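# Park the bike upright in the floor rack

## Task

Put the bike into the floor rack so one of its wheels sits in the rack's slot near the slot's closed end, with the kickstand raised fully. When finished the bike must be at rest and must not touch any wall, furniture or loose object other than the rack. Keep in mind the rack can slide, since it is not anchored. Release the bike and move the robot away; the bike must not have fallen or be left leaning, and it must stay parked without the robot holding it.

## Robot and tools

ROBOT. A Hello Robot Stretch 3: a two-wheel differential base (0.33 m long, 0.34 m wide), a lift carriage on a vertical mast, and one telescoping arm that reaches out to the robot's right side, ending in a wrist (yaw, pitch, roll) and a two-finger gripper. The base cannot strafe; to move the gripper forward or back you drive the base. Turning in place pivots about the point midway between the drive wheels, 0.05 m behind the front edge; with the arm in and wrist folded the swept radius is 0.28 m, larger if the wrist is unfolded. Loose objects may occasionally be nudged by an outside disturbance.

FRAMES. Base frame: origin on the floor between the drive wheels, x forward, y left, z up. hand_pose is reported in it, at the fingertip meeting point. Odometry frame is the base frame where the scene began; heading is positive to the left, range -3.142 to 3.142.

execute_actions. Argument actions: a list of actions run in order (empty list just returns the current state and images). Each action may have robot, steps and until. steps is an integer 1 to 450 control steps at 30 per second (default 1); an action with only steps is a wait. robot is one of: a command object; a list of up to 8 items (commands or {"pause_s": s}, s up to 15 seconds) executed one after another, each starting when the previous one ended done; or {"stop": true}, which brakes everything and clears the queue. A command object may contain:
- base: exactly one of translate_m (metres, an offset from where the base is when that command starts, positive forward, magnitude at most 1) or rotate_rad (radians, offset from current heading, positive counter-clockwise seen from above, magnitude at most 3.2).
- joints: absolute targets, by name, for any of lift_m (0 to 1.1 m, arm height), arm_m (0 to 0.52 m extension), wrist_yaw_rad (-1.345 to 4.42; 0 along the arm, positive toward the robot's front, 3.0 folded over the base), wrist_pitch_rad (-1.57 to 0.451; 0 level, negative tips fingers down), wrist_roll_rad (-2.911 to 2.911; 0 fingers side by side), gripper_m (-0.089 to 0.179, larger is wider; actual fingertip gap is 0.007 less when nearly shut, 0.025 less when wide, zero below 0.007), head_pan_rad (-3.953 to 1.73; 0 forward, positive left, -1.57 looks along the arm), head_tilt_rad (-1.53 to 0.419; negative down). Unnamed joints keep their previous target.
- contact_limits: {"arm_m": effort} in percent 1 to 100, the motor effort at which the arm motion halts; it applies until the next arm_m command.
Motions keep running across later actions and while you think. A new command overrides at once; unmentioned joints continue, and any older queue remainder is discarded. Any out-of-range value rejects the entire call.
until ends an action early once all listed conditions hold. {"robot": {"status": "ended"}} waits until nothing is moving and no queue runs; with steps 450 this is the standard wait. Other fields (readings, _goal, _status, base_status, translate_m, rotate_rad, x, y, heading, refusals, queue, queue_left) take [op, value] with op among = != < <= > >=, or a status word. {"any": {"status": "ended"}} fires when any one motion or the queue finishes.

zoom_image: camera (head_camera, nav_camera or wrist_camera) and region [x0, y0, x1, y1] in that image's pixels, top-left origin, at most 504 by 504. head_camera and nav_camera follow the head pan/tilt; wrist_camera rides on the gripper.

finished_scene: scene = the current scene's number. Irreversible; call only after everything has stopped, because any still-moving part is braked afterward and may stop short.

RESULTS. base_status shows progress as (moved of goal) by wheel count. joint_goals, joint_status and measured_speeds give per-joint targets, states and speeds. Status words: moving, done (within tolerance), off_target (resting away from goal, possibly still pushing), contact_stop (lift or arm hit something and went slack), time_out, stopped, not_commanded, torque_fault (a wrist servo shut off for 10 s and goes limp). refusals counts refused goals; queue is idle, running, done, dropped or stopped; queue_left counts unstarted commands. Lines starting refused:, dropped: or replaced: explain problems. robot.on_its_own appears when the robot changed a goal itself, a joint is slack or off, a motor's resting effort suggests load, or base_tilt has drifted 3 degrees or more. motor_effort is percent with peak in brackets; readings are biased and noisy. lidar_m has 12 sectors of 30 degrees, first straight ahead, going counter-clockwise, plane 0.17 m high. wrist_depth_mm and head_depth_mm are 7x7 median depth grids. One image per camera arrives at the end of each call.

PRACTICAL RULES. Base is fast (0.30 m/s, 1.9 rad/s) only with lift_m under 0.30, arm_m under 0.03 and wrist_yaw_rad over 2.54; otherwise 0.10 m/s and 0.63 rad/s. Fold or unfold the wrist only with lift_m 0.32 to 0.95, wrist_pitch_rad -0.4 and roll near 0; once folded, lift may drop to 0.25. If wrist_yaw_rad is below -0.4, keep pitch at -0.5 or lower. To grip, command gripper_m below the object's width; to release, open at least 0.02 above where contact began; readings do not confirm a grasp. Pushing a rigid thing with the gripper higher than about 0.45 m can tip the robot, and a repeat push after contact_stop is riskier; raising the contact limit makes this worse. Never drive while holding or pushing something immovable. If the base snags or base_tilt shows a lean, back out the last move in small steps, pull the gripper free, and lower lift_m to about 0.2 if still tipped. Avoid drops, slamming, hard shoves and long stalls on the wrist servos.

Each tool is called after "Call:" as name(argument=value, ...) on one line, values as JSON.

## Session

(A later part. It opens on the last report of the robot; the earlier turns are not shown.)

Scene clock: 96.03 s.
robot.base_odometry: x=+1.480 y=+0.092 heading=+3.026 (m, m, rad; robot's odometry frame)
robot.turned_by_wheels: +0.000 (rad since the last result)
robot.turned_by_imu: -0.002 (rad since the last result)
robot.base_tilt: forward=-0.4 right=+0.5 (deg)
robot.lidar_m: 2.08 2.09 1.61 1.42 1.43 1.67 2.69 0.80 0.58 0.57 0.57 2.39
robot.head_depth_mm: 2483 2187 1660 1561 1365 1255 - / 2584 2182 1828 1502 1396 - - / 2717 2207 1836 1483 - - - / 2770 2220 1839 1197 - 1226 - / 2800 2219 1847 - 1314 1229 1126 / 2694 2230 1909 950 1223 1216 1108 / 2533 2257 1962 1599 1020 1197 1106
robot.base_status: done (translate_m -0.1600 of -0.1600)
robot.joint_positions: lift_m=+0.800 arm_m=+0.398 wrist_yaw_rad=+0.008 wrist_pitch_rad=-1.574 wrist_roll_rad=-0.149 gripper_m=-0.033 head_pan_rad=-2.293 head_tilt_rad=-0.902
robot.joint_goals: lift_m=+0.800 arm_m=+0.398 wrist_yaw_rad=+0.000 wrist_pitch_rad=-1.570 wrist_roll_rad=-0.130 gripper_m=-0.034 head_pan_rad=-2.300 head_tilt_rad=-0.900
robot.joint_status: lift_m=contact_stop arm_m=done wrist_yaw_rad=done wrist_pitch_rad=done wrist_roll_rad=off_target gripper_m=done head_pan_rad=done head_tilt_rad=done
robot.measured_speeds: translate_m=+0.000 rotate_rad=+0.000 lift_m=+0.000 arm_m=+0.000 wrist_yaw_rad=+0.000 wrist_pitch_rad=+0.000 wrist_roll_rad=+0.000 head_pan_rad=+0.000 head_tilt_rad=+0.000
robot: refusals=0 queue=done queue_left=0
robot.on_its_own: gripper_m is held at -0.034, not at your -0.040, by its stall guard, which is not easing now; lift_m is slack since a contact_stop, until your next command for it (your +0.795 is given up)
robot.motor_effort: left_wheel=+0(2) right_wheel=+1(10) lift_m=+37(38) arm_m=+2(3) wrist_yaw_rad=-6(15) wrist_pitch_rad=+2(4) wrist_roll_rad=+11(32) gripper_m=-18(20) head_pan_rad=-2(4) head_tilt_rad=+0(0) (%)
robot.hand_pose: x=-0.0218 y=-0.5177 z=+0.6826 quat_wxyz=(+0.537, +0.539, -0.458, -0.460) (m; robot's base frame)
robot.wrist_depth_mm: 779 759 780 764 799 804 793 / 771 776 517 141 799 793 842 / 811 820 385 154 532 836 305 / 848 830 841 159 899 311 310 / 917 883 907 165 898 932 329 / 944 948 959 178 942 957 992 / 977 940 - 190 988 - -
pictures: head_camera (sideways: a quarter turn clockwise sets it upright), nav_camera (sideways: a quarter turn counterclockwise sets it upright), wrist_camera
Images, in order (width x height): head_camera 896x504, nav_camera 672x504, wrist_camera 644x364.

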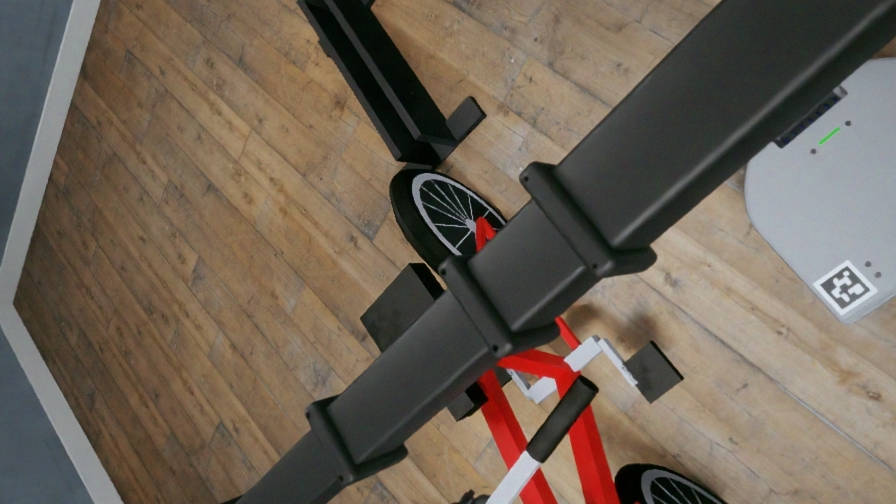

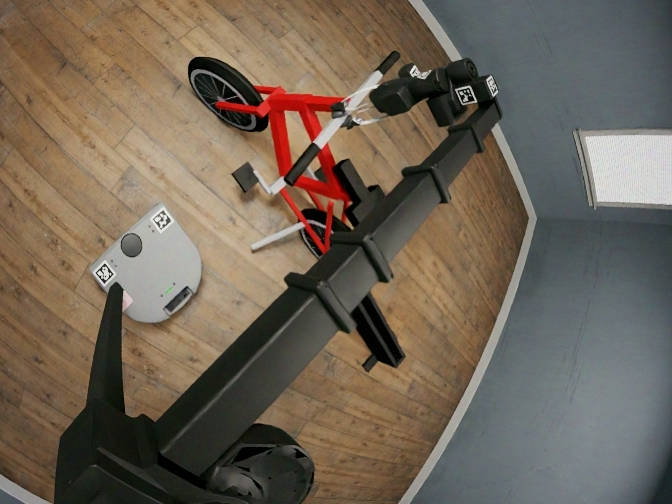

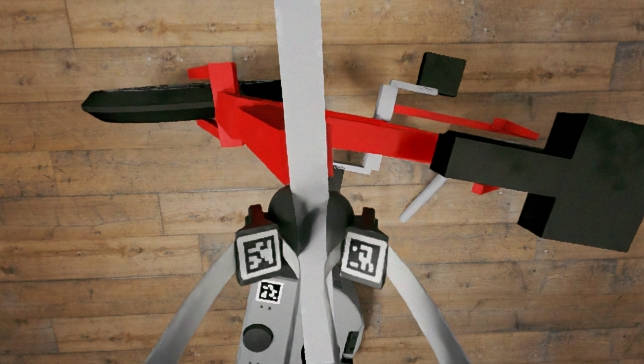

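Call:
execute_actions(actions=[{"robot": {"joints": {"arm_m": 0.43, "wrist_roll_rad": 0.12}}, "steps": 60, "until": {"robot": {"status": "ended"}}}, {"robot": {"base": {"translate_m": -0.03}}, "steps": 100, "until": {"robot": {"status": "ended"}}}])

Call:
zoom_image(camera="head_camera", region=[340, 60, 540, 280])

Scene clock: 99.77 s.
robot.base_odometry: x=+1.510 y=+0.089 heading=+3.026 (m, m, rad; robot's odometry frame)
robot.turned_by_wheels: +0.000 (rad since the last result)
robot.turned_by_imu: -0.001 (rad since the last result)
robot.base_tilt: forward=-0.5 right=+0.5 (deg)
robot.lidar_m: 2.11 2.11 1.59 1.42 1.42 1.66 2.66 0.81 0.59 0.56 0.58 2.42
robot.head_depth_mm: 2471 2183 1684 1565 1371 1259 - / 2590 2181 1829 1503 1394 - - / 2683 2209 1829 1484 - - - / 2777 2208 1833 1213 - 1226 - / 2809 2215 1859 - 1340 1230 1117 / 2721 2232 1923 1091 1242 1211 1111 / 2545 2253 - 1583 1025 1191 1109
robot.base_status: done (translate_m -0.0300 of -0.0300)
robot.joint_positions: lift_m=+0.804 arm_m=+0.430 wrist_yaw_rad=+0.011 wrist_pitch_rad=-1.574 wrist_roll_rad=+0.096 gripper_m=-0.033 head_pan_rad=-2.293 head_tilt_rad=-0.902
robot.joint_goals: lift_m=+0.804 arm_m=+0.430 wrist_yaw_rad=+0.000 wrist_pitch_rad=-1.570 wrist_roll_rad=+0.120 gripper_m=-0.034 head_pan_rad=-2.300 head_tilt_rad=-0.900
robot.joint_status: lift_m=contact_stop arm_m=done wrist_yaw_rad=done wrist_pitch_rad=done wrist_roll_rad=off_target gripper_m=done head_pan_rad=done head_tilt_rad=done
robot.measured_speeds: translate_m=+0.000 rotate_rad=+0.000 lift_m=+0.000 arm_m=+0.000 wrist_yaw_rad=+0.000 wrist_pitch_rad=+0.000 wrist_roll_rad=+0.000 head_pan_rad=+0.000 head_tilt_rad=+0.000
robot: refusals=0 queue=done queue_left=0
robot.on_its_own: gripper_m is held at -0.034, not at your -0.040, by its stall guard, which is not easing now; lift_m is slack since a contact_stop, until your next command for it (your +0.795 is given up)
robot.motor_effort: left_wheel=+0(3) right_wheel=+0(11) lift_m=+38(38) arm_m=+3(3) wrist_yaw_rad=-8(12) wrist_pitch_rad=+2(2) wrist_roll_rad=+14(28) gripper_m=-18(21) head_pan_rad=-4(3) head_tilt_rad=+1(1) (%)
robot.hand_pose: x=-0.0219 y=-0.5498 z=+0.6864 quat_wxyz=(+0.478, +0.479, -0.520, -0.522) (m; robot's base frame)
robot.wrist_depth_mm: 773 750 786 786 756 823 832 / 791 790 801 823 798 862 298 / 814 484 419 161 346 300 301 / 836 851 867 159 882 891 316 / 870 902 884 163 899 909 976 / 892 908 937 172 962 987 - / 948 1000 - 178 - - -
pictures: head_camera (sideways: a quarter turn clockwise sets it upright), nav_camera (sideways: a quarter turn counterclockwise sets it upright), wrist_camera
Images, in order (width x height): head_camera 896x504, nav_camera 672x504, wrist_camera 644x364.

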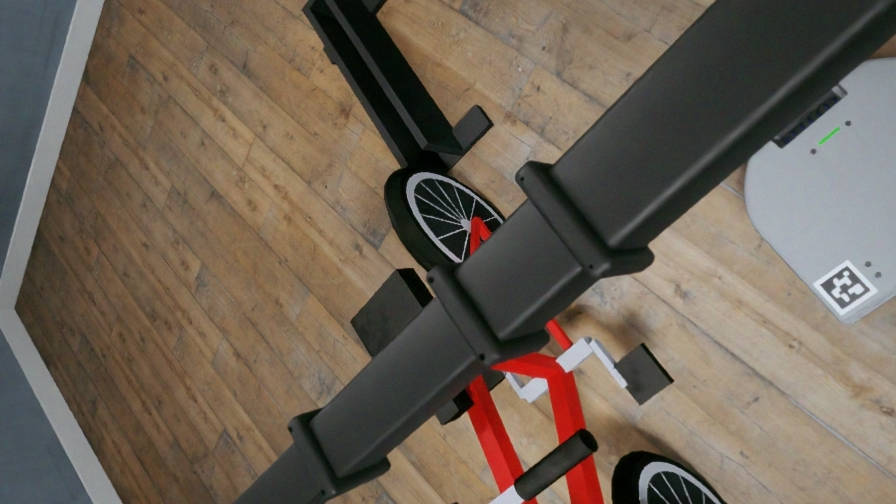

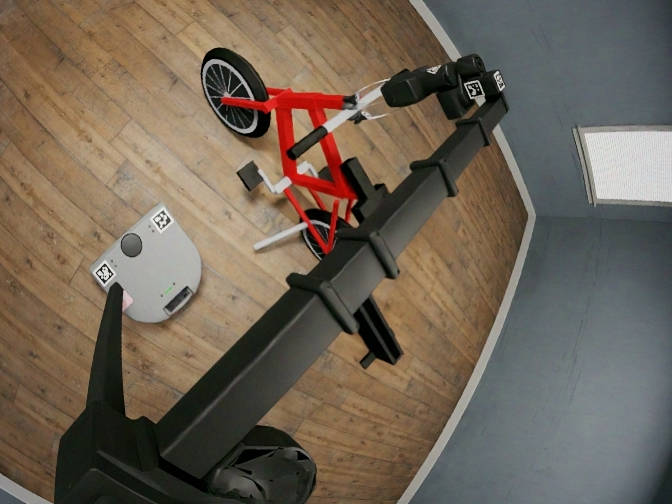

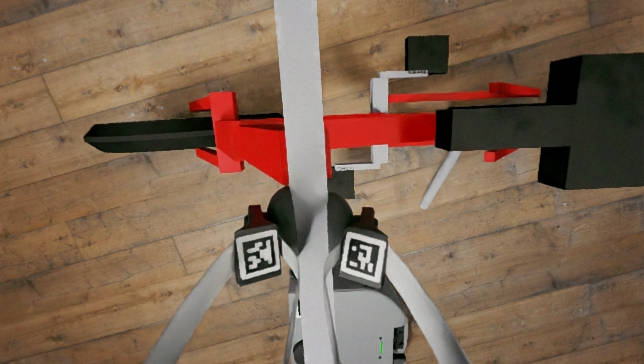

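Region (340, 60, 540, 280) of head_camera's 896x504 image, scaled by 2.291, with more detail than that image has; it fills the left 458 columns of this view, and the rest is white.

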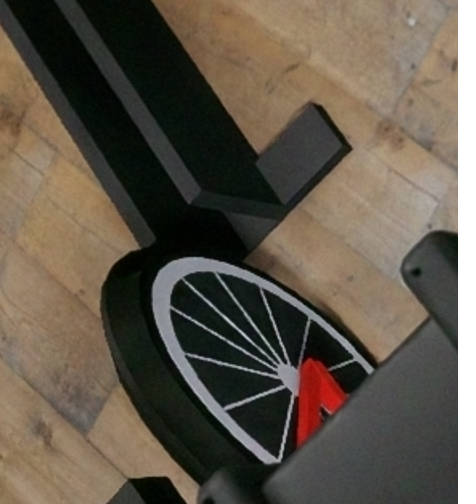

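Call:
execute_actions(actions=[{"robot": {"base": {"translate_m": -0.07}, "joints": {"arm_m": 0.425, "wrist_roll_rad": 0.16}}, "steps": 100, "until": {"robot": {"status": "ended"}}}])

Call:
zoom_image(camera="head_camera", region=[300, 0, 560, 280])

Scene clock: 101.97 s.
robot.base_odometry: x=+1.580 y=+0.081 heading=+3.026 (m, m, rad; robot's odometry frame)
robot.turned_by_wheels: +0.000 (rad since the last result)
robot.turned_by_imu: -0.001 (rad since the last result)
robot.base_tilt: forward=-0.4 right=+0.4 (deg)
robot.lidar_m: 2.18 2.18 1.58 1.40 1.40 1.64 2.59 0.80 0.59 0.56 0.58 2.51
robot.head_depth_mm: 2448 2197 1813 1559 1368 1255 - / 2558 2194 1827 1511 1399 - - / 2661 2184 1827 1438 - - - / 2781 2225 1838 1205 - 1226 - / 2791 2234 1844 - 1339 1228 1122 / 2706 2231 1925 982 1314 1212 1109 / 2553 2247 - 1596 1014 1191 1105
robot.base_status: done (translate_m -0.0700 of -0.0700)
robot.joint_positions: lift_m=+0.804 arm_m=+0.425 wrist_yaw_rad=+0.010 wrist_pitch_rad=-1.574 wrist_roll_rad=+0.135 gripper_m=-0.033 head_pan_rad=-2.293 head_tilt_rad=-0.902
robot.joint_goals: lift_m=+0.804 arm_m=+0.425 wrist_yaw_rad=+0.000 wrist_pitch_rad=-1.570 wrist_roll_rad=+0.160 gripper_m=-0.034 head_pan_rad=-2.300 head_tilt_rad=-0.900
robot.joint_status: lift_m=contact_stop arm_m=done wrist_yaw_rad=done wrist_pitch_rad=done wrist_roll_rad=off_target gripper_m=done head_pan_rad=done head_tilt_rad=done
robot.measured_speeds: translate_m=+0.000 rotate_rad=+0.000 lift_m=+0.000 arm_m=+0.000 wrist_yaw_rad=+0.000 wrist_pitch_rad=+0.000 wrist_roll_rad=+0.000 head_pan_rad=+0.000 head_tilt_rad=+0.000
robot: refusals=0 queue=dropped queue_left=0
robot.on_its_own: gripper_m is held at -0.034, not at your -0.040, by its stall guard, which is not easing now; lift_m is slack since a contact_stop, until your next command for it (your +0.795 is given up)
robot.motor_effort: left_wheel=+0(2) right_wheel=-1(12) lift_m=+38(38) arm_m=-1(3) wrist_yaw_rad=-8(9) wrist_pitch_rad=+2(2) wrist_roll_rad=+14(21) gripper_m=-18(19) head_pan_rad=-2(3) head_tilt_rad=+0(1) (%)
robot.hand_pose: x=-0.0219 y=-0.5452 z=+0.6866 quat_wxyz=(+0.467, +0.469, -0.529, -0.531) (m; robot's base frame)
robot.wrist_depth_mm: 788 754 762 760 779 813 809 / 773 795 786 802 803 836 295 / 810 489 430 163 350 301 306 / 853 862 859 160 895 921 886 / 896 899 895 162 920 946 953 / 905 947 932 171 965 969 981 / 959 956 988 572 - - -
pictures: head_camera (sideways: a quarter turn clockwise sets it upright), nav_camera (sideways: a quarter turn counterclockwise sets it upright), wrist_camera
Images, in order (width x height): head_camera 896x504, nav_camera 672x504, wrist_camera 644x364.

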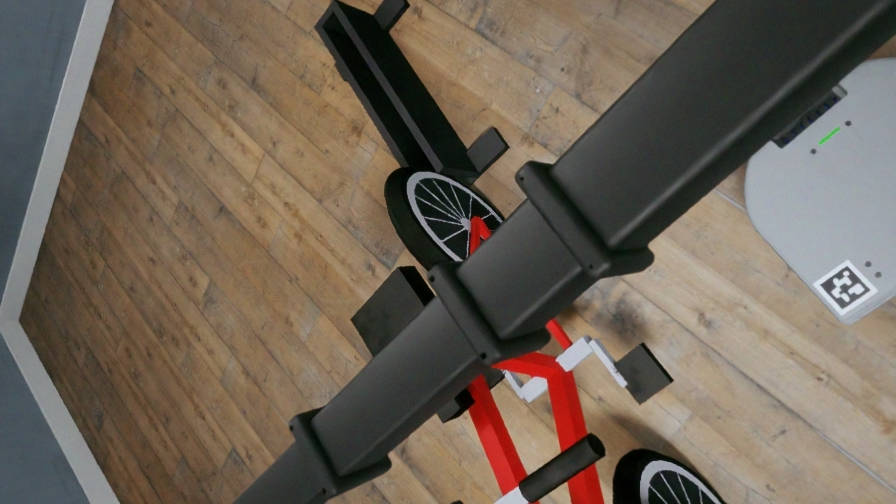

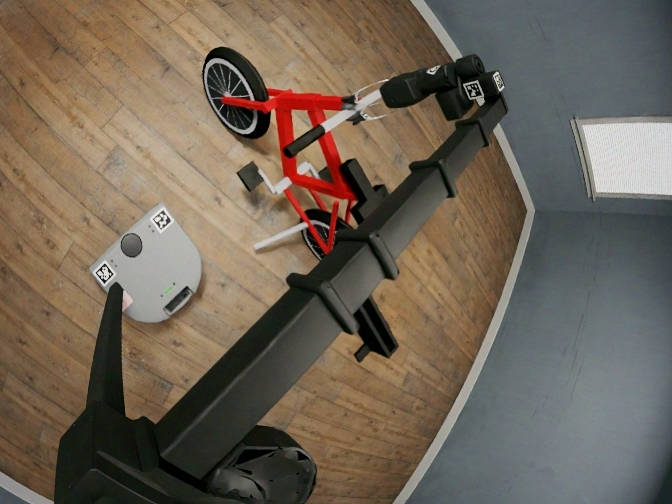

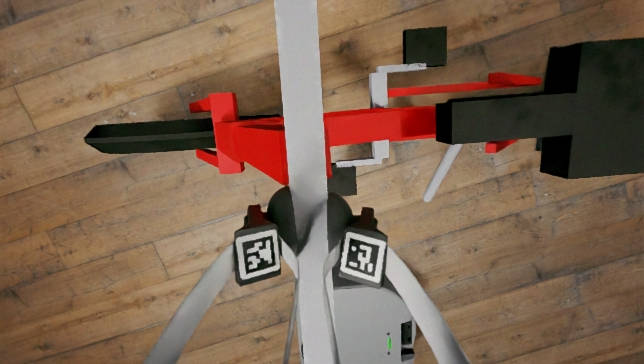

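Region (300, 0, 560, 280) of head_camera's 896x504 image, scaled by 1.800, with more detail than that image has; it fills the left 468 columns of this view, and the rest is white.

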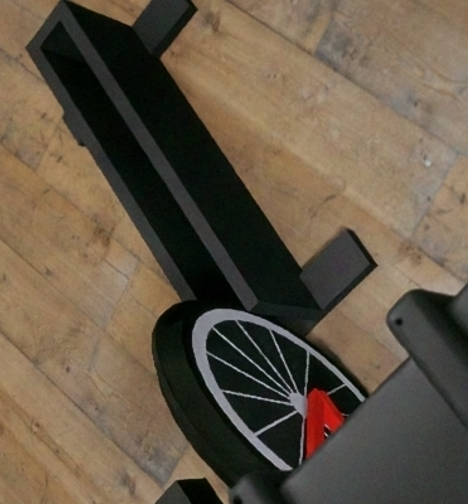

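Call:
execute_actions(actions=[{"robot": {"base": {"translate_m": -0.22}}, "steps": 150, "until": {"robot": {"status": "ended"}}}])

Scene clock: 107.10 s.
robot.base_odometry: x=+1.798 y=+0.056 heading=+3.026 (m, m, rad; robot's odometry frame)
robot.turned_by_wheels: +0.000 (rad since the last result)
robot.turned_by_imu: -0.003 (rad since the last result)
robot.base_tilt: forward=+13.7 right=+0.4 (deg)
robot.lidar_m: 0.66 0.68 0.93 1.36 1.36 1.60 2.49 2.50 0.55 0.55 0.61 0.68
robot.head_depth_mm: 2356 2571 2463 1942 1594 - - / 2482 2742 2380 1757 1623 - - / 2643 2857 2289 1822 - 1262 - / 2840 2936 2219 1876 - 1282 - / 3026 2844 2160 - 1350 1236 1112 / 2929 2724 2222 960 1248 1200 1082 / 2620 2639 - 1644 1084 1178 1063
robot.base_status: done (translate_m -0.2200 of -0.2200)
robot.joint_positions: lift_m=+0.822 arm_m=+0.425 wrist_yaw_rad=+0.015 wrist_pitch_rad=-1.574 wrist_roll_rad=+0.126 gripper_m=-0.030 head_pan_rad=-2.293 head_tilt_rad=-0.902
robot.joint_goals: lift_m=+0.822 arm_m=+0.425 wrist_yaw_rad=+0.000 wrist_pitch_rad=-1.570 wrist_roll_rad=+0.160 gripper_m=-0.031 head_pan_rad=-2.300 head_tilt_rad=-0.900
robot.joint_status: lift_m=contact_stop arm_m=done wrist_yaw_rad=done wrist_pitch_rad=done wrist_roll_rad=off_target gripper_m=done head_pan_rad=done head_tilt_rad=done
robot.measured_speeds: translate_m=+0.000 rotate_rad=+0.000 lift_m=+0.000 arm_m=+0.000 wrist_yaw_rad=+0.000 wrist_pitch_rad=+0.000 wrist_roll_rad=+0.000 head_pan_rad=+0.000 head_tilt_rad=+0.000
robot: refusals=0 queue=done queue_left=0
robot.on_its_own: base_tilt is 14.1 degrees off its reading at the scene's start (forward=-0.4 right=+0.5); gripper_m is held at -0.031, not at your -0.040, by its stall guard, which is not easing now; lift_m is slack since a contact_stop, until your next command for it (your +0.795 is given up)
robot.motor_effort: left_wheel=+1(29) right_wheel=+0(70) lift_m=+37(38) arm_m=+1(2) wrist_yaw_rad=-12(13) wrist_pitch_rad=+2(2) wrist_roll_rad=+19(33) gripper_m=-18(37) head_pan_rad=-2(2) head_tilt_rad=+2(1) (%)
robot.hand_pose: x=-0.0220 y=-0.5449 z=+0.7044 quat_wxyz=(+0.471, +0.472, -0.526, -0.528) (m; robot's base frame)
robot.wrist_depth_mm: 661 701 744 812 898 978 - / 676 701 762 655 890 362 - / 684 420 248 348 350 376 - / 735 753 829 164 - - - / 730 806 844 170 - - - / 749 831 908 183 - - - / 792 851 941 200 - - -
pictures: head_camera (sideways: a quarter turn clockwise sets it upright), nav_camera (sideways: a quarter turn counterclockwise sets it upright), wrist_camera
Images, in order (width x height): head_camera 896x504, nav_camera 672x504, wrist_camera 644x364.

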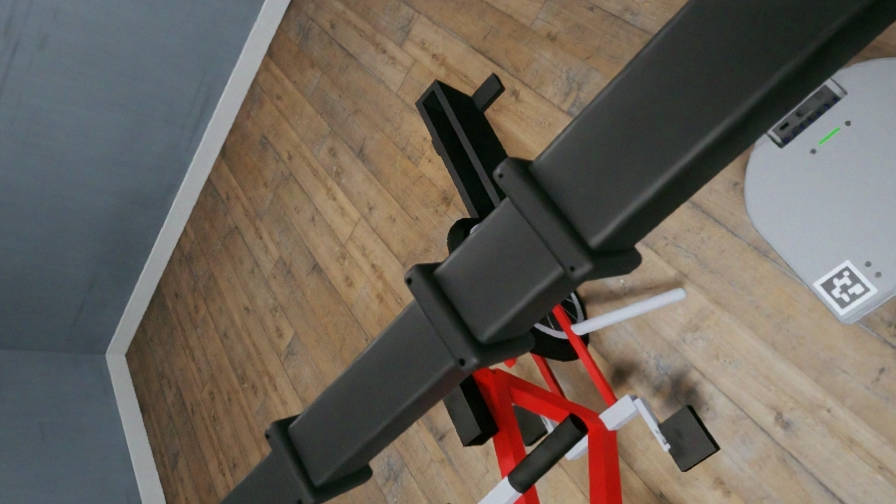

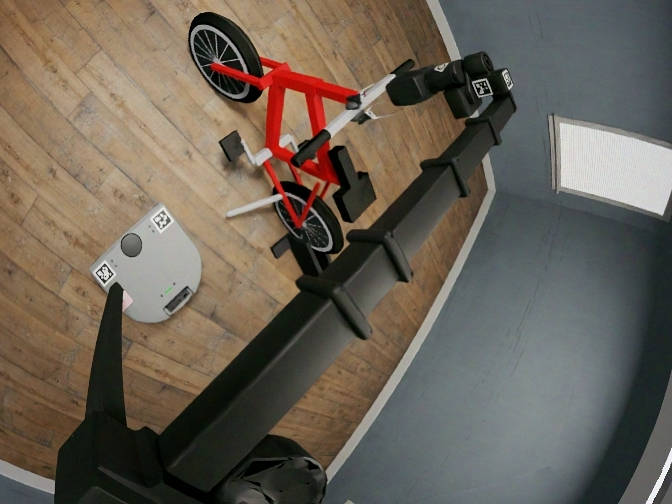

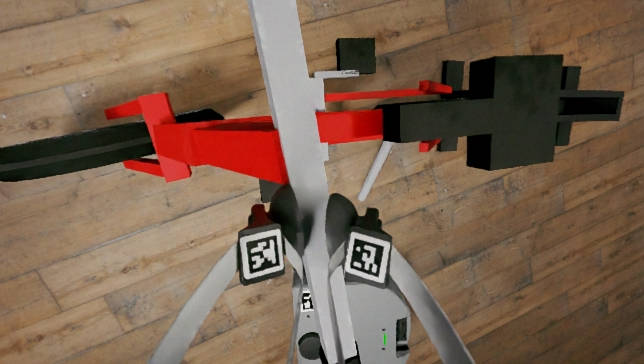

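Call:
execute_actions(actions=[{"robot": {"joints": {"lift_m": 0.805}}, "steps": 30}])

Scene clock: 110.03 s.
robot.base_odometry: x=+1.798 y=+0.056 heading=+3.026 (m, m, rad; robot's odometry frame)
robot.turned_by_wheels: +0.000 (rad since the last result)
robot.turned_by_imu: +0.000 (rad since the last result)
robot.base_tilt: forward=+13.8 right=+0.4 (deg)
robot.lidar_m: 0.66 0.68 0.93 1.36 1.36 1.60 2.50 2.49 0.55 0.54 0.61 0.68
robot.head_depth_mm: 2333 2607 2488 1929 1588 - - / 2483 2767 2385 1754 1623 - - / 2669 2885 2308 1826 - 1264 - / 2820 2936 2228 1877 - 1277 - / 3033 2849 2156 - 1346 1235 1111 / 2914 2703 2222 956 1242 1194 1081 / 2629 2655 - 1643 1082 1180 1062
robot.base_status: done (translate_m -0.2200 of -0.2200)
robot.joint_positions: lift_m=+0.822 arm_m=+0.425 wrist_yaw_rad=+0.015 wrist_pitch_rad=-1.574 wrist_roll_rad=+0.126 gripper_m=-0.030 head_pan_rad=-2.294 head_tilt_rad=-0.902
robot.joint_goals: lift_m=+0.822 arm_m=+0.425 wrist_yaw_rad=+0.000 wrist_pitch_rad=-1.570 wrist_roll_rad=+0.160 gripper_m=-0.031 head_pan_rad=-2.300 head_tilt_rad=-0.900
robot.joint_status: lift_m=contact_stop arm_m=done wrist_yaw_rad=done wrist_pitch_rad=done wrist_roll_rad=off_target gripper_m=done head_pan_rad=done head_tilt_rad=done
robot.measured_speeds: translate_m=+0.000 rotate_rad=+0.000 lift_m=+0.001 arm_m=+0.000 wrist_yaw_rad=+0.000 wrist_pitch_rad=+0.000 wrist_roll_rad=+0.000 head_pan_rad=+0.000 head_tilt_rad=+0.000
robot: refusals=0 queue=dropped queue_left=0
robot.on_its_own: base_tilt is 14.2 degrees off its reading at the scene's start (forward=-0.4 right=+0.5); gripper_m is held at -0.031, not at your -0.040, by its stall guard, which is not easing now; lift_m is slack since a contact_stop, until your next command for it (your +0.805 is given up)
robot.motor_effort: left_wheel=+2(3) right_wheel=-2(5) lift_m=+36(38) arm_m=+1(1) wrist_yaw_rad=-12(12) wrist_pitch_rad=+2(3) wrist_roll_rad=+19(19) gripper_m=-19(18) head_pan_rad=-3(2) head_tilt_rad=+0(1) (%)
robot.hand_pose: x=-0.0220 y=-0.5448 z=+0.7043 quat_wxyz=(+0.471, +0.472, -0.526, -0.528) (m; robot's base frame)
robot.wrist_depth_mm: 668 708 755 815 897 969 - / 683 722 760 671 906 361 - / 691 430 251 347 351 372 - / 707 768 823 164 972 - - / 747 796 857 169 - - - / 753 836 927 182 - - - / 776 827 910 197 - - -
pictures: head_camera (sideways: a quarter turn clockwise sets it upright), nav_camera (sideways: a quarter turn counterclockwise sets it upright), wrist_camera
Images, in order (width x height): head_camera 896x504, nav_camera 672x504, wrist_camera 644x364.

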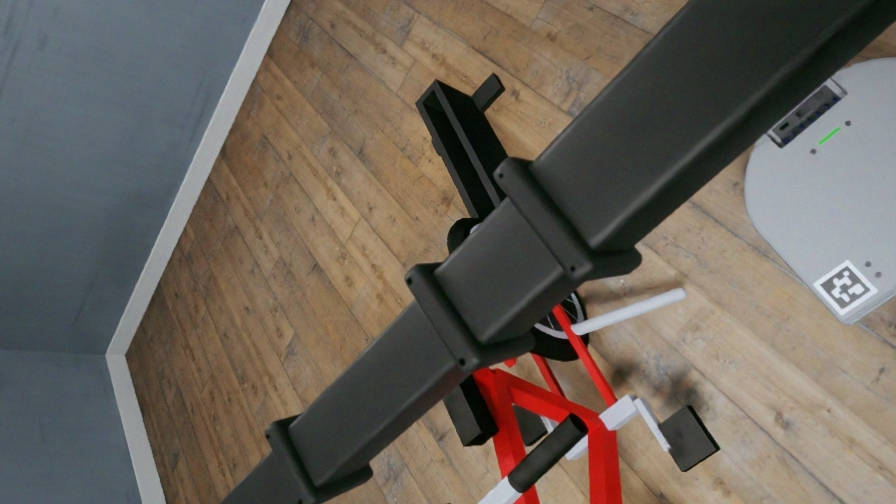

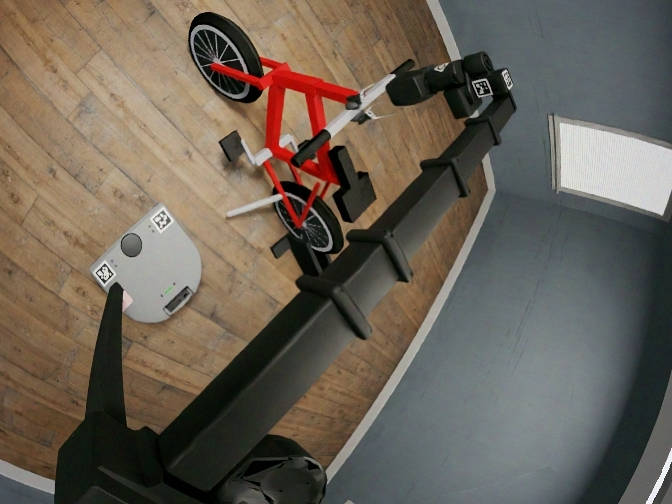

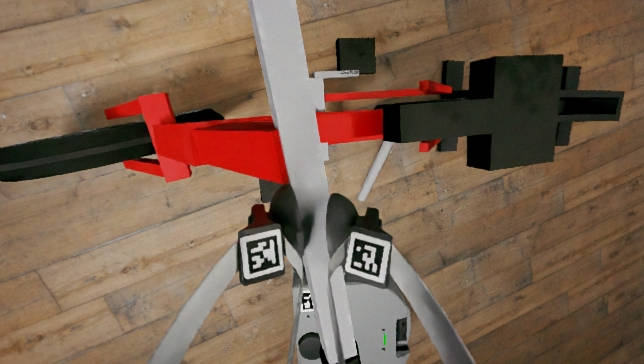

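Call:
execute_actions(actions=[{"robot": {"base": {"translate_m": 0.03}}, "steps": 60, "until": {"robot": {"status": "ended"}}}])

Scene clock: 112.13 s.
robot.base_odometry: x=+1.768 y=+0.059 heading=+3.026 (m, m, rad; robot's odometry frame)
robot.turned_by_wheels: +0.000 (rad since the last result)
robot.turned_by_imu: +0.000 (rad since the last result)
robot.base_tilt: forward=+11.1 right=-0.6 (deg)
robot.lidar_m: 0.87 0.90 1.23 1.36 1.37 1.60 2.48 2.49 0.55 0.55 0.58 0.90
robot.head_depth_mm: 2334 2592 2273 1842 1530 - - / 2476 2680 2217 1688 1568 - - / 2663 2827 2162 1634 - 1252 - / 2842 2711 2112 1813 - 1260 - / 3059 2656 2072 - 1343 1244 1115 / 2916 2583 2154 960 1246 1202 1085 / 2632 2515 - 1628 1048 1196 1072
robot.base_status: moving (translate_m +0.0300 of +0.0300)
robot.joint_positions: lift_m=+0.822 arm_m=+0.425 wrist_yaw_rad=+0.009 wrist_pitch_rad=-1.572 wrist_roll_rad=+0.129 gripper_m=-0.030 head_pan_rad=-2.294 head_tilt_rad=-0.902
robot.joint_goals: lift_m=+0.822 arm_m=+0.425 wrist_yaw_rad=+0.000 wrist_pitch_rad=-1.570 wrist_roll_rad=+0.160 gripper_m=-0.031 head_pan_rad=-2.300 head_tilt_rad=-0.900
robot.joint_status: lift_m=contact_stop arm_m=done wrist_yaw_rad=done wrist_pitch_rad=done wrist_roll_rad=off_target gripper_m=done head_pan_rad=done head_tilt_rad=done
robot.measured_speeds: translate_m=+0.000 rotate_rad=+0.001 lift_m=+0.000 arm_m=+0.000 wrist_yaw_rad=+0.000 wrist_pitch_rad=+0.000 wrist_roll_rad=+0.000 head_pan_rad=+0.000 head_tilt_rad=+0.000
robot: refusals=0 queue=running queue_left=0
robot.on_its_own: base_tilt is 11.6 degrees off its reading at the scene's start (forward=-0.4 right=+0.5); gripper_m is held at -0.031, not at your -0.040, by its stall guard, which is not easing now; lift_m is slack since a contact_stop, until your next command for it (your +0.805 is given up)
robot.motor_effort: left_wheel=+3(7) right_wheel=-11(18) lift_m=+37(37) arm_m=+1(1) wrist_yaw_rad=-7(12) wrist_pitch_rad=+1(2) wrist_roll_rad=+17(19) gripper_m=-17(21) head_pan_rad=-3(2) head_tilt_rad=+2(1) (%)
robot.hand_pose: x=-0.0219 y=-0.5453 z=+0.7043 quat_wxyz=(+0.469, +0.469, -0.528, -0.530) (m; robot's base frame)
robot.wrist_depth_mm: 688 719 758 801 883 915 993 / 722 730 798 649 880 351 970 / 706 449 272 344 350 362 - / 733 793 828 885 961 - - / 788 825 849 - - - - / 795 845 923 183 - - - / 818 875 976 568 - - -
pictures: head_camera (sideways: a quarter turn clockwise sets it upright), nav_camera (sideways: a quarter turn counterclockwise sets it upright), wrist_camera
Images, in order (width x height): head_camera 896x504, nav_camera 672x504, wrist_camera 644x364.

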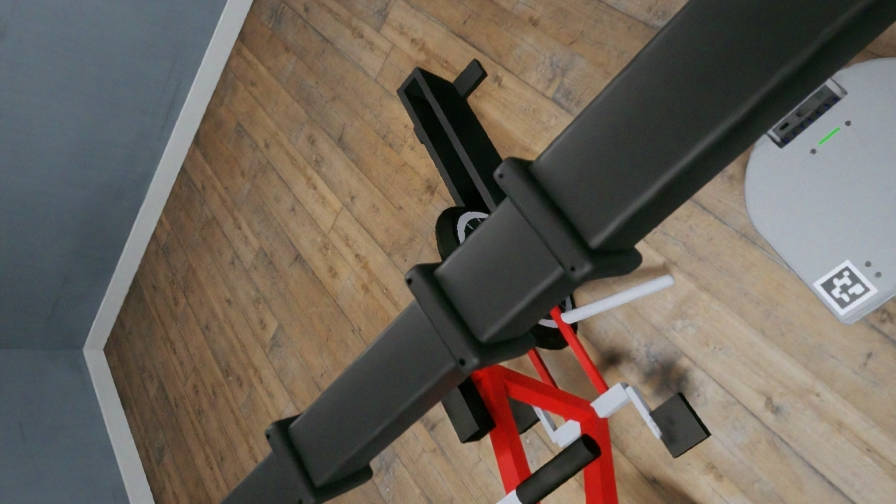

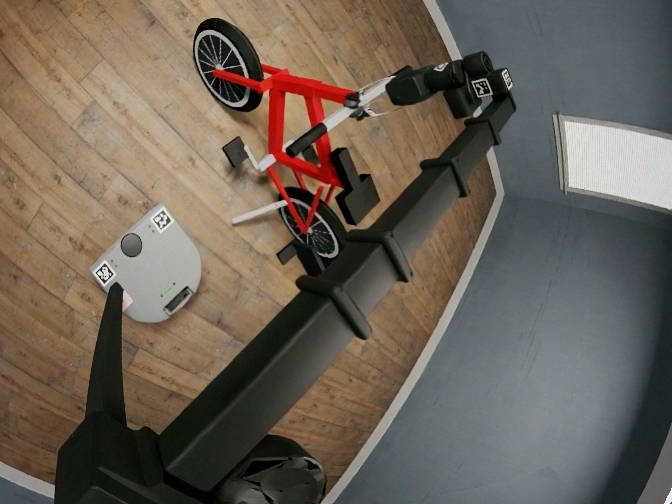

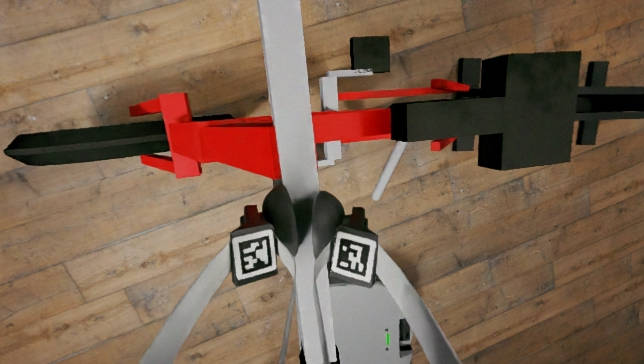

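Call:
execute_actions(actions=[{"robot": {"joints": {"lift_m": 0.805}}, "steps": 15}])

Scene clock: 112.73 s.
robot.base_odometry: x=+1.768 y=+0.059 heading=+3.027 (m, m, rad; robot's odometry frame)
robot.turned_by_wheels: +0.000 (rad since the last result)
robot.turned_by_imu: +0.000 (rad since the last result)
robot.base_tilt: forward=+8.2 right=-0.3 (deg)
robot.lidar_m: 0.89 0.93 1.27 1.36 1.36 1.60 2.48 2.48 0.55 0.55 0.59 0.93
robot.head_depth_mm: 2324 2583 2250 1818 1519 - - / 2477 2687 2208 1688 1548 - - / 2649 2778 2145 1621 - 1251 - / 2840 2724 2116 1796 - 1256 - / 3094 2652 2053 - 1344 1250 1118 / 2939 2591 2146 957 1248 1199 1086 / 2617 2522 - 1640 1018 1195 1075
robot.base_status: moving (translate_m +0.0300 of +0.0300)
robot.joint_positions: lift_m=+0.818 arm_m=+0.425 wrist_yaw_rad=+0.010 wrist_pitch_rad=-1.574 wrist_roll_rad=+0.129 gripper_m=-0.030 head_pan_rad=-2.294 head_tilt_rad=-0.902
robot.joint_goals: lift_m=+0.818 arm_m=+0.425 wrist_yaw_rad=+0.000 wrist_pitch_rad=-1.570 wrist_roll_rad=+0.160 gripper_m=-0.031 head_pan_rad=-2.300 head_tilt_rad=-0.900
robot.joint_status: lift_m=contact_stop arm_m=done wrist_yaw_rad=done wrist_pitch_rad=done wrist_roll_rad=off_target gripper_m=done head_pan_rad=done head_tilt_rad=done
robot.measured_speeds: translate_m=+0.000 rotate_rad=+0.000 lift_m=+0.004 arm_m=+0.000 wrist_yaw_rad=+0.000 wrist_pitch_rad=+0.000 wrist_roll_rad=+0.000 head_pan_rad=+0.000 head_tilt_rad=+0.000
robot: refusals=0 queue=dropped queue_left=0
robot.on_its_own: base_tilt is 8.6 degrees off its reading at the scene's start (forward=-0.4 right=+0.5); gripper_m is held at -0.031, not at your -0.040, by its stall guard, which is not easing now; lift_m is slack since a contact_stop, until your next command for it (your +0.805 is given up)
robot.motor_effort: left_wheel=+7(7) right_wheel=-19(19) lift_m=+33(39) arm_m=+1(1) wrist_yaw_rad=-8(8) wrist_pitch_rad=+2(3) wrist_roll_rad=+17(17) gripper_m=-20(20) head_pan_rad=-2(3) head_tilt_rad=+1(2) (%)
robot.hand_pose: x=-0.0219 y=-0.5448 z=+0.7003 quat_wxyz=(+0.469, +0.470, -0.528, -0.530) (m; robot's base frame)
robot.wrist_depth_mm: 703 739 741 794 873 908 995 / 713 760 793 651 921 347 - / 733 444 257 346 344 356 - / 782 756 824 921 - - - / 782 834 859 171 964 - - / 793 858 893 181 - - - / 814 897 928 193 - - -
pictures: head_camera (sideways: a quarter turn clockwise sets it upright), nav_camera (sideways: a quarter turn counterclockwise sets it upright), wrist_camera
Images, in order (width x height): head_camera 896x504, nav_camera 672x504, wrist_camera 644x364.

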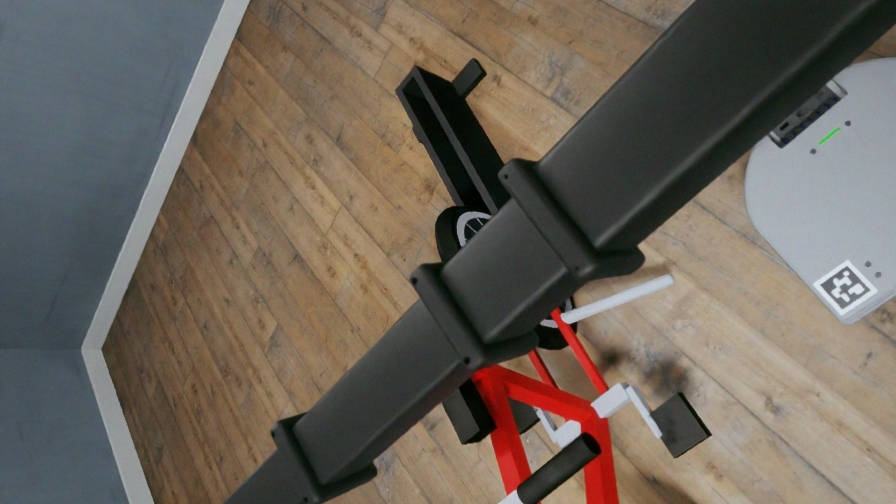

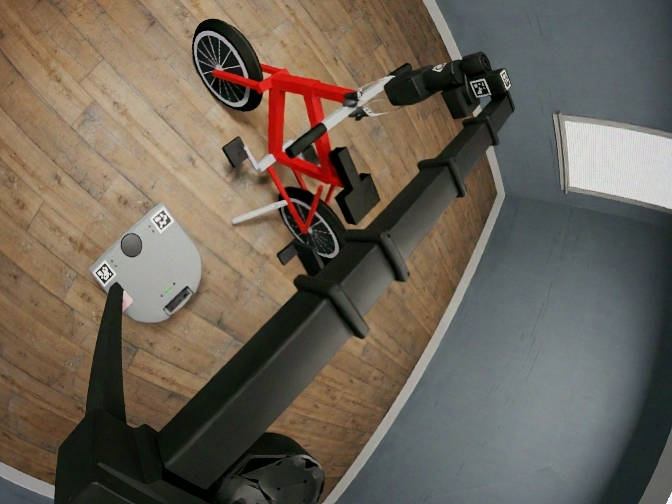

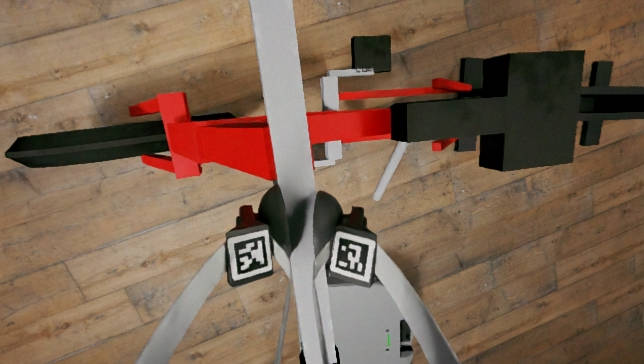

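Call:
execute_actions(actions=[{"robot": {"base": {"translate_m": 0.06}, "joints": {"lift_m": 0.812, "gripper_m": 0.02}}, "steps": 10}, {"robot": {"joints": {"lift_m": 0.806}}, "steps": 10}, {"robot": {"joints": {"lift_m": 0.80}}, "steps": 10}, {"robot": {"joints": {"lift_m": 0.797}}, "steps": 12}])

Scene clock: 114.33 s.
robot.base_odometry: x=+1.709 y=+0.066 heading=+3.028 (m, m, rad; robot's odometry frame)
robot.turned_by_wheels: +0.002 (rad since the last result)
robot.turned_by_imu: +0.003 (rad since the last result)
robot.base_tilt: forward=-1.6 right=+0.0 (deg)
robot.lidar_m: 2.30 2.30 1.57 1.37 1.37 1.61 2.47 0.81 0.55 0.62 0.59 2.64
robot.head_depth_mm: 2316 2173 1823 1565 1373 1255 - / 2479 2206 1830 1510 1391 - - / 2580 2207 1838 1463 - - - / 2690 2226 1840 1268 - 1221 - / 2805 2225 1858 1649 1334 1228 1117 / 2714 2228 1907 968 1140 1198 1105 / 2565 2260 1959 1593 1320 1231 1109
robot.base_status: moving (translate_m +0.0601 of +0.0600)
robot.joint_positions: lift_m=+0.797 arm_m=+0.425 wrist_yaw_rad=+0.011 wrist_pitch_rad=-1.575 wrist_roll_rad=+0.104 gripper_m=+0.021 head_pan_rad=-2.294 head_tilt_rad=-0.902
robot.joint_goals: lift_m=+0.797 arm_m=+0.425 wrist_yaw_rad=+0.000 wrist_pitch_rad=-1.570 wrist_roll_rad=+0.160 gripper_m=+0.020 head_pan_rad=-2.300 head_tilt_rad=-0.900
robot.joint_status: lift_m=moving arm_m=done wrist_yaw_rad=done wrist_pitch_rad=done wrist_roll_rad=off_target gripper_m=moving head_pan_rad=done head_tilt_rad=done
robot.measured_speeds: translate_m=+0.000 rotate_rad=-0.002 lift_m=+0.000 arm_m=+0.000 wrist_yaw_rad=+0.020 wrist_pitch_rad=+0.000 wrist_roll_rad=-0.024 head_pan_rad=+0.000 head_tilt_rad=+0.000
robot: refusals=0 queue=running queue_left=0
robot.motor_effort: left_wheel=+26(28) right_wheel=-64(69) lift_m=+31(35) arm_m=+1(1) wrist_yaw_rad=-8(9) wrist_pitch_rad=+2(3) wrist_roll_rad=+32(32) gripper_m=-32(81) head_pan_rad=-2(3) head_tilt_rad=+1(0) (%)
robot.hand_pose: x=-0.0219 y=-0.5447 z=+0.6798 quat_wxyz=(+0.475, +0.477, -0.521, -0.524) (m; robot's base frame)
robot.wrist_depth_mm: 127 744 765 765 773 780 781 / 824 137 795 801 821 290 286 / 831 146 303 341 295 292 294 / 833 512 160 839 904 908 877 / 877 897 172 872 910 917 912 / 942 927 954 189 960 965 979 / 954 956 990 210 951 969 -
pictures: head_camera (sideways: a quarter turn clockwise sets it upright), nav_camera (sideways: a quarter turn counterclockwise sets it upright), wrist_camera
replaced: robot.lift_m: its motion had ended contact_stop
Images, in order (width x height): head_camera 896x504, nav_camera 672x504, wrist_camera 644x364.

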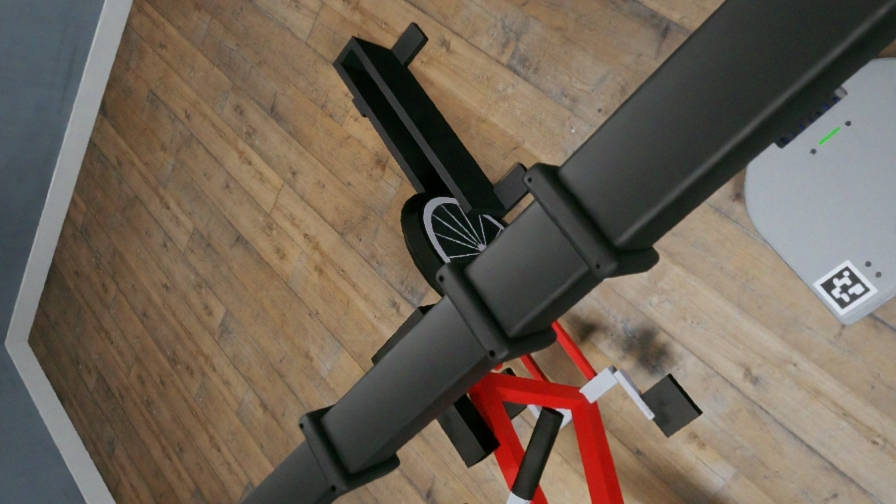

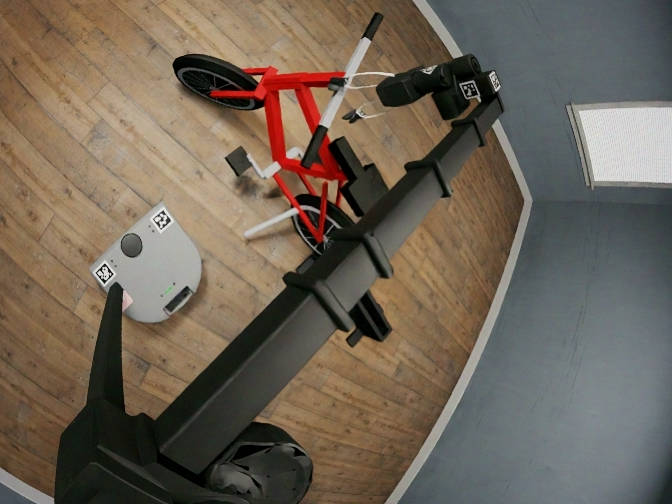

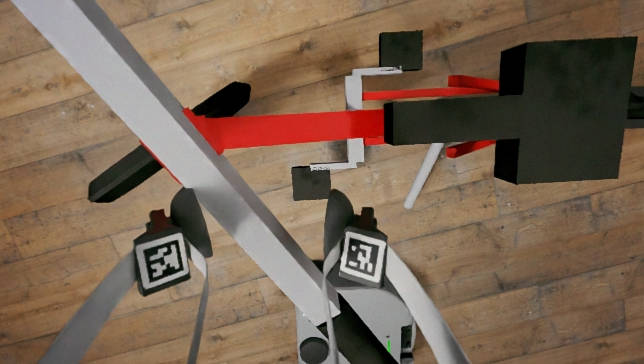

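Call:
execute_actions(actions=[{"robot": {"base": {"translate_m": 0.05}, "joints": {"wrist_roll_rad": -0.2}}, "steps": 60, "until": {"robot": {"status": "ended"}}}])

Scene clock: 116.43 s.
robot.base_odometry: x=+1.659 y=+0.072 heading=+3.025 (m, m, rad; robot's odometry frame)
robot.turned_by_wheels: -0.004 (rad since the last result)
robot.turned_by_imu: -0.005 (rad since the last result)
robot.base_tilt: forward=-1.1 right=+0.9 (deg)
robot.lidar_m: 2.25 2.26 1.58 1.38 1.38 1.61 2.51 0.81 0.58 0.63 0.45 2.58
robot.head_depth_mm: 2363 2196 1826 1561 1372 1254 - / 2489 2215 1829 1520 1396 - - / 2613 2225 1840 1449 - - - / 2726 2237 1844 1272 - 1228 - / 2801 2236 1854 958 1336 1226 1122 / 2749 2240 1898 948 1320 1212 1109 / 2566 2271 1945 1563 1348 1240 1112
robot.base_status: moving (translate_m +0.0500 of +0.0500)
robot.joint_positions: lift_m=+0.797 arm_m=+0.425 wrist_yaw_rad=+0.000 wrist_pitch_rad=-1.574 wrist_roll_rad=-0.185 gripper_m=+0.020 head_pan_rad=-2.294 head_tilt_rad=-0.899
robot.joint_goals: lift_m=+0.797 arm_m=+0.425 wrist_yaw_rad=+0.000 wrist_pitch_rad=-1.570 wrist_roll_rad=-0.200 gripper_m=+0.020 head_pan_rad=-2.300 head_tilt_rad=-0.900
robot.joint_status: lift_m=done arm_m=done wrist_yaw_rad=done wrist_pitch_rad=done wrist_roll_rad=done gripper_m=done head_pan_rad=done head_tilt_rad=done
robot.measured_speeds: translate_m=+0.000 rotate_rad=+0.000 lift_m=+0.000 arm_m=+0.000 wrist_yaw_rad=+0.000 wrist_pitch_rad=+0.000 wrist_roll_rad=+0.000 head_pan_rad=+0.000 head_tilt_rad=+0.000
robot: refusals=0 queue=running queue_left=0
robot.motor_effort: left_wheel=-12(26) right_wheel=+27(58) lift_m=+28(31) arm_m=+2(2) wrist_yaw_rad=+0(11) wrist_pitch_rad=+2(4) wrist_roll_rad=-9(32) gripper_m=-14(31) head_pan_rad=-2(3) head_tilt_rad=+0(0) (%)
robot.hand_pose: x=-0.0216 y=-0.5447 z=+0.6799 quat_wxyz=(+0.543, +0.545, -0.450, -0.453) (m; robot's base frame)
robot.wrist_depth_mm: 739 116 752 789 803 794 783 / 787 774 134 809 795 839 835 / 800 815 474 159 636 829 307 / 830 829 866 664 307 309 314 / 881 857 887 912 210 343 329 / 885 918 918 929 980 961 989 / 940 965 981 - - - -
pictures: head_camera (sideways: a quarter turn clockwise sets it upright), nav_camera (sideways: a quarter turn counterclockwise sets it upright), wrist_camera
Images, in order (width x height): head_camera 896x504, nav_camera 672x504, wrist_camera 644x364.

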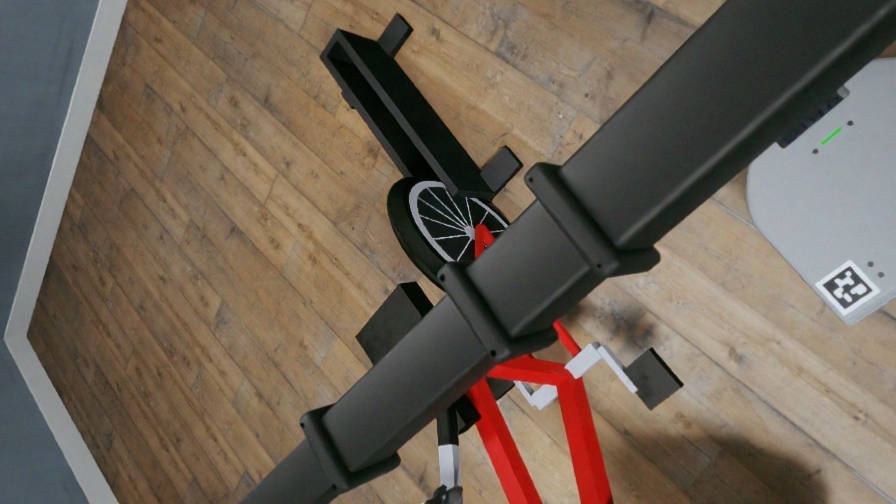

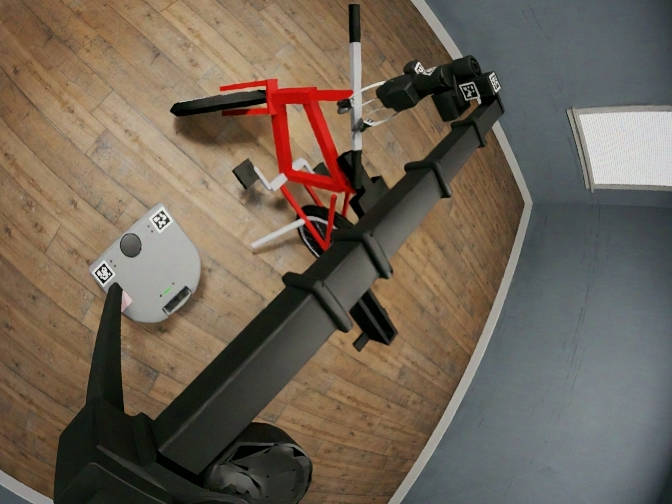

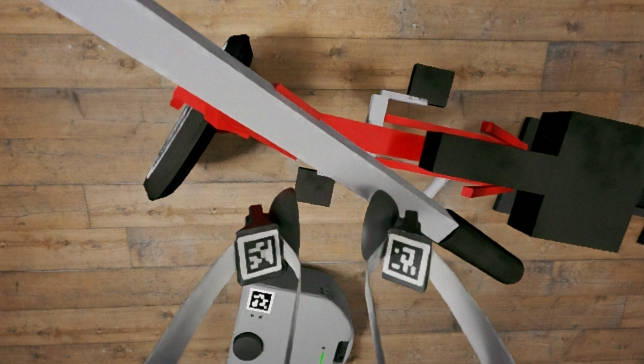

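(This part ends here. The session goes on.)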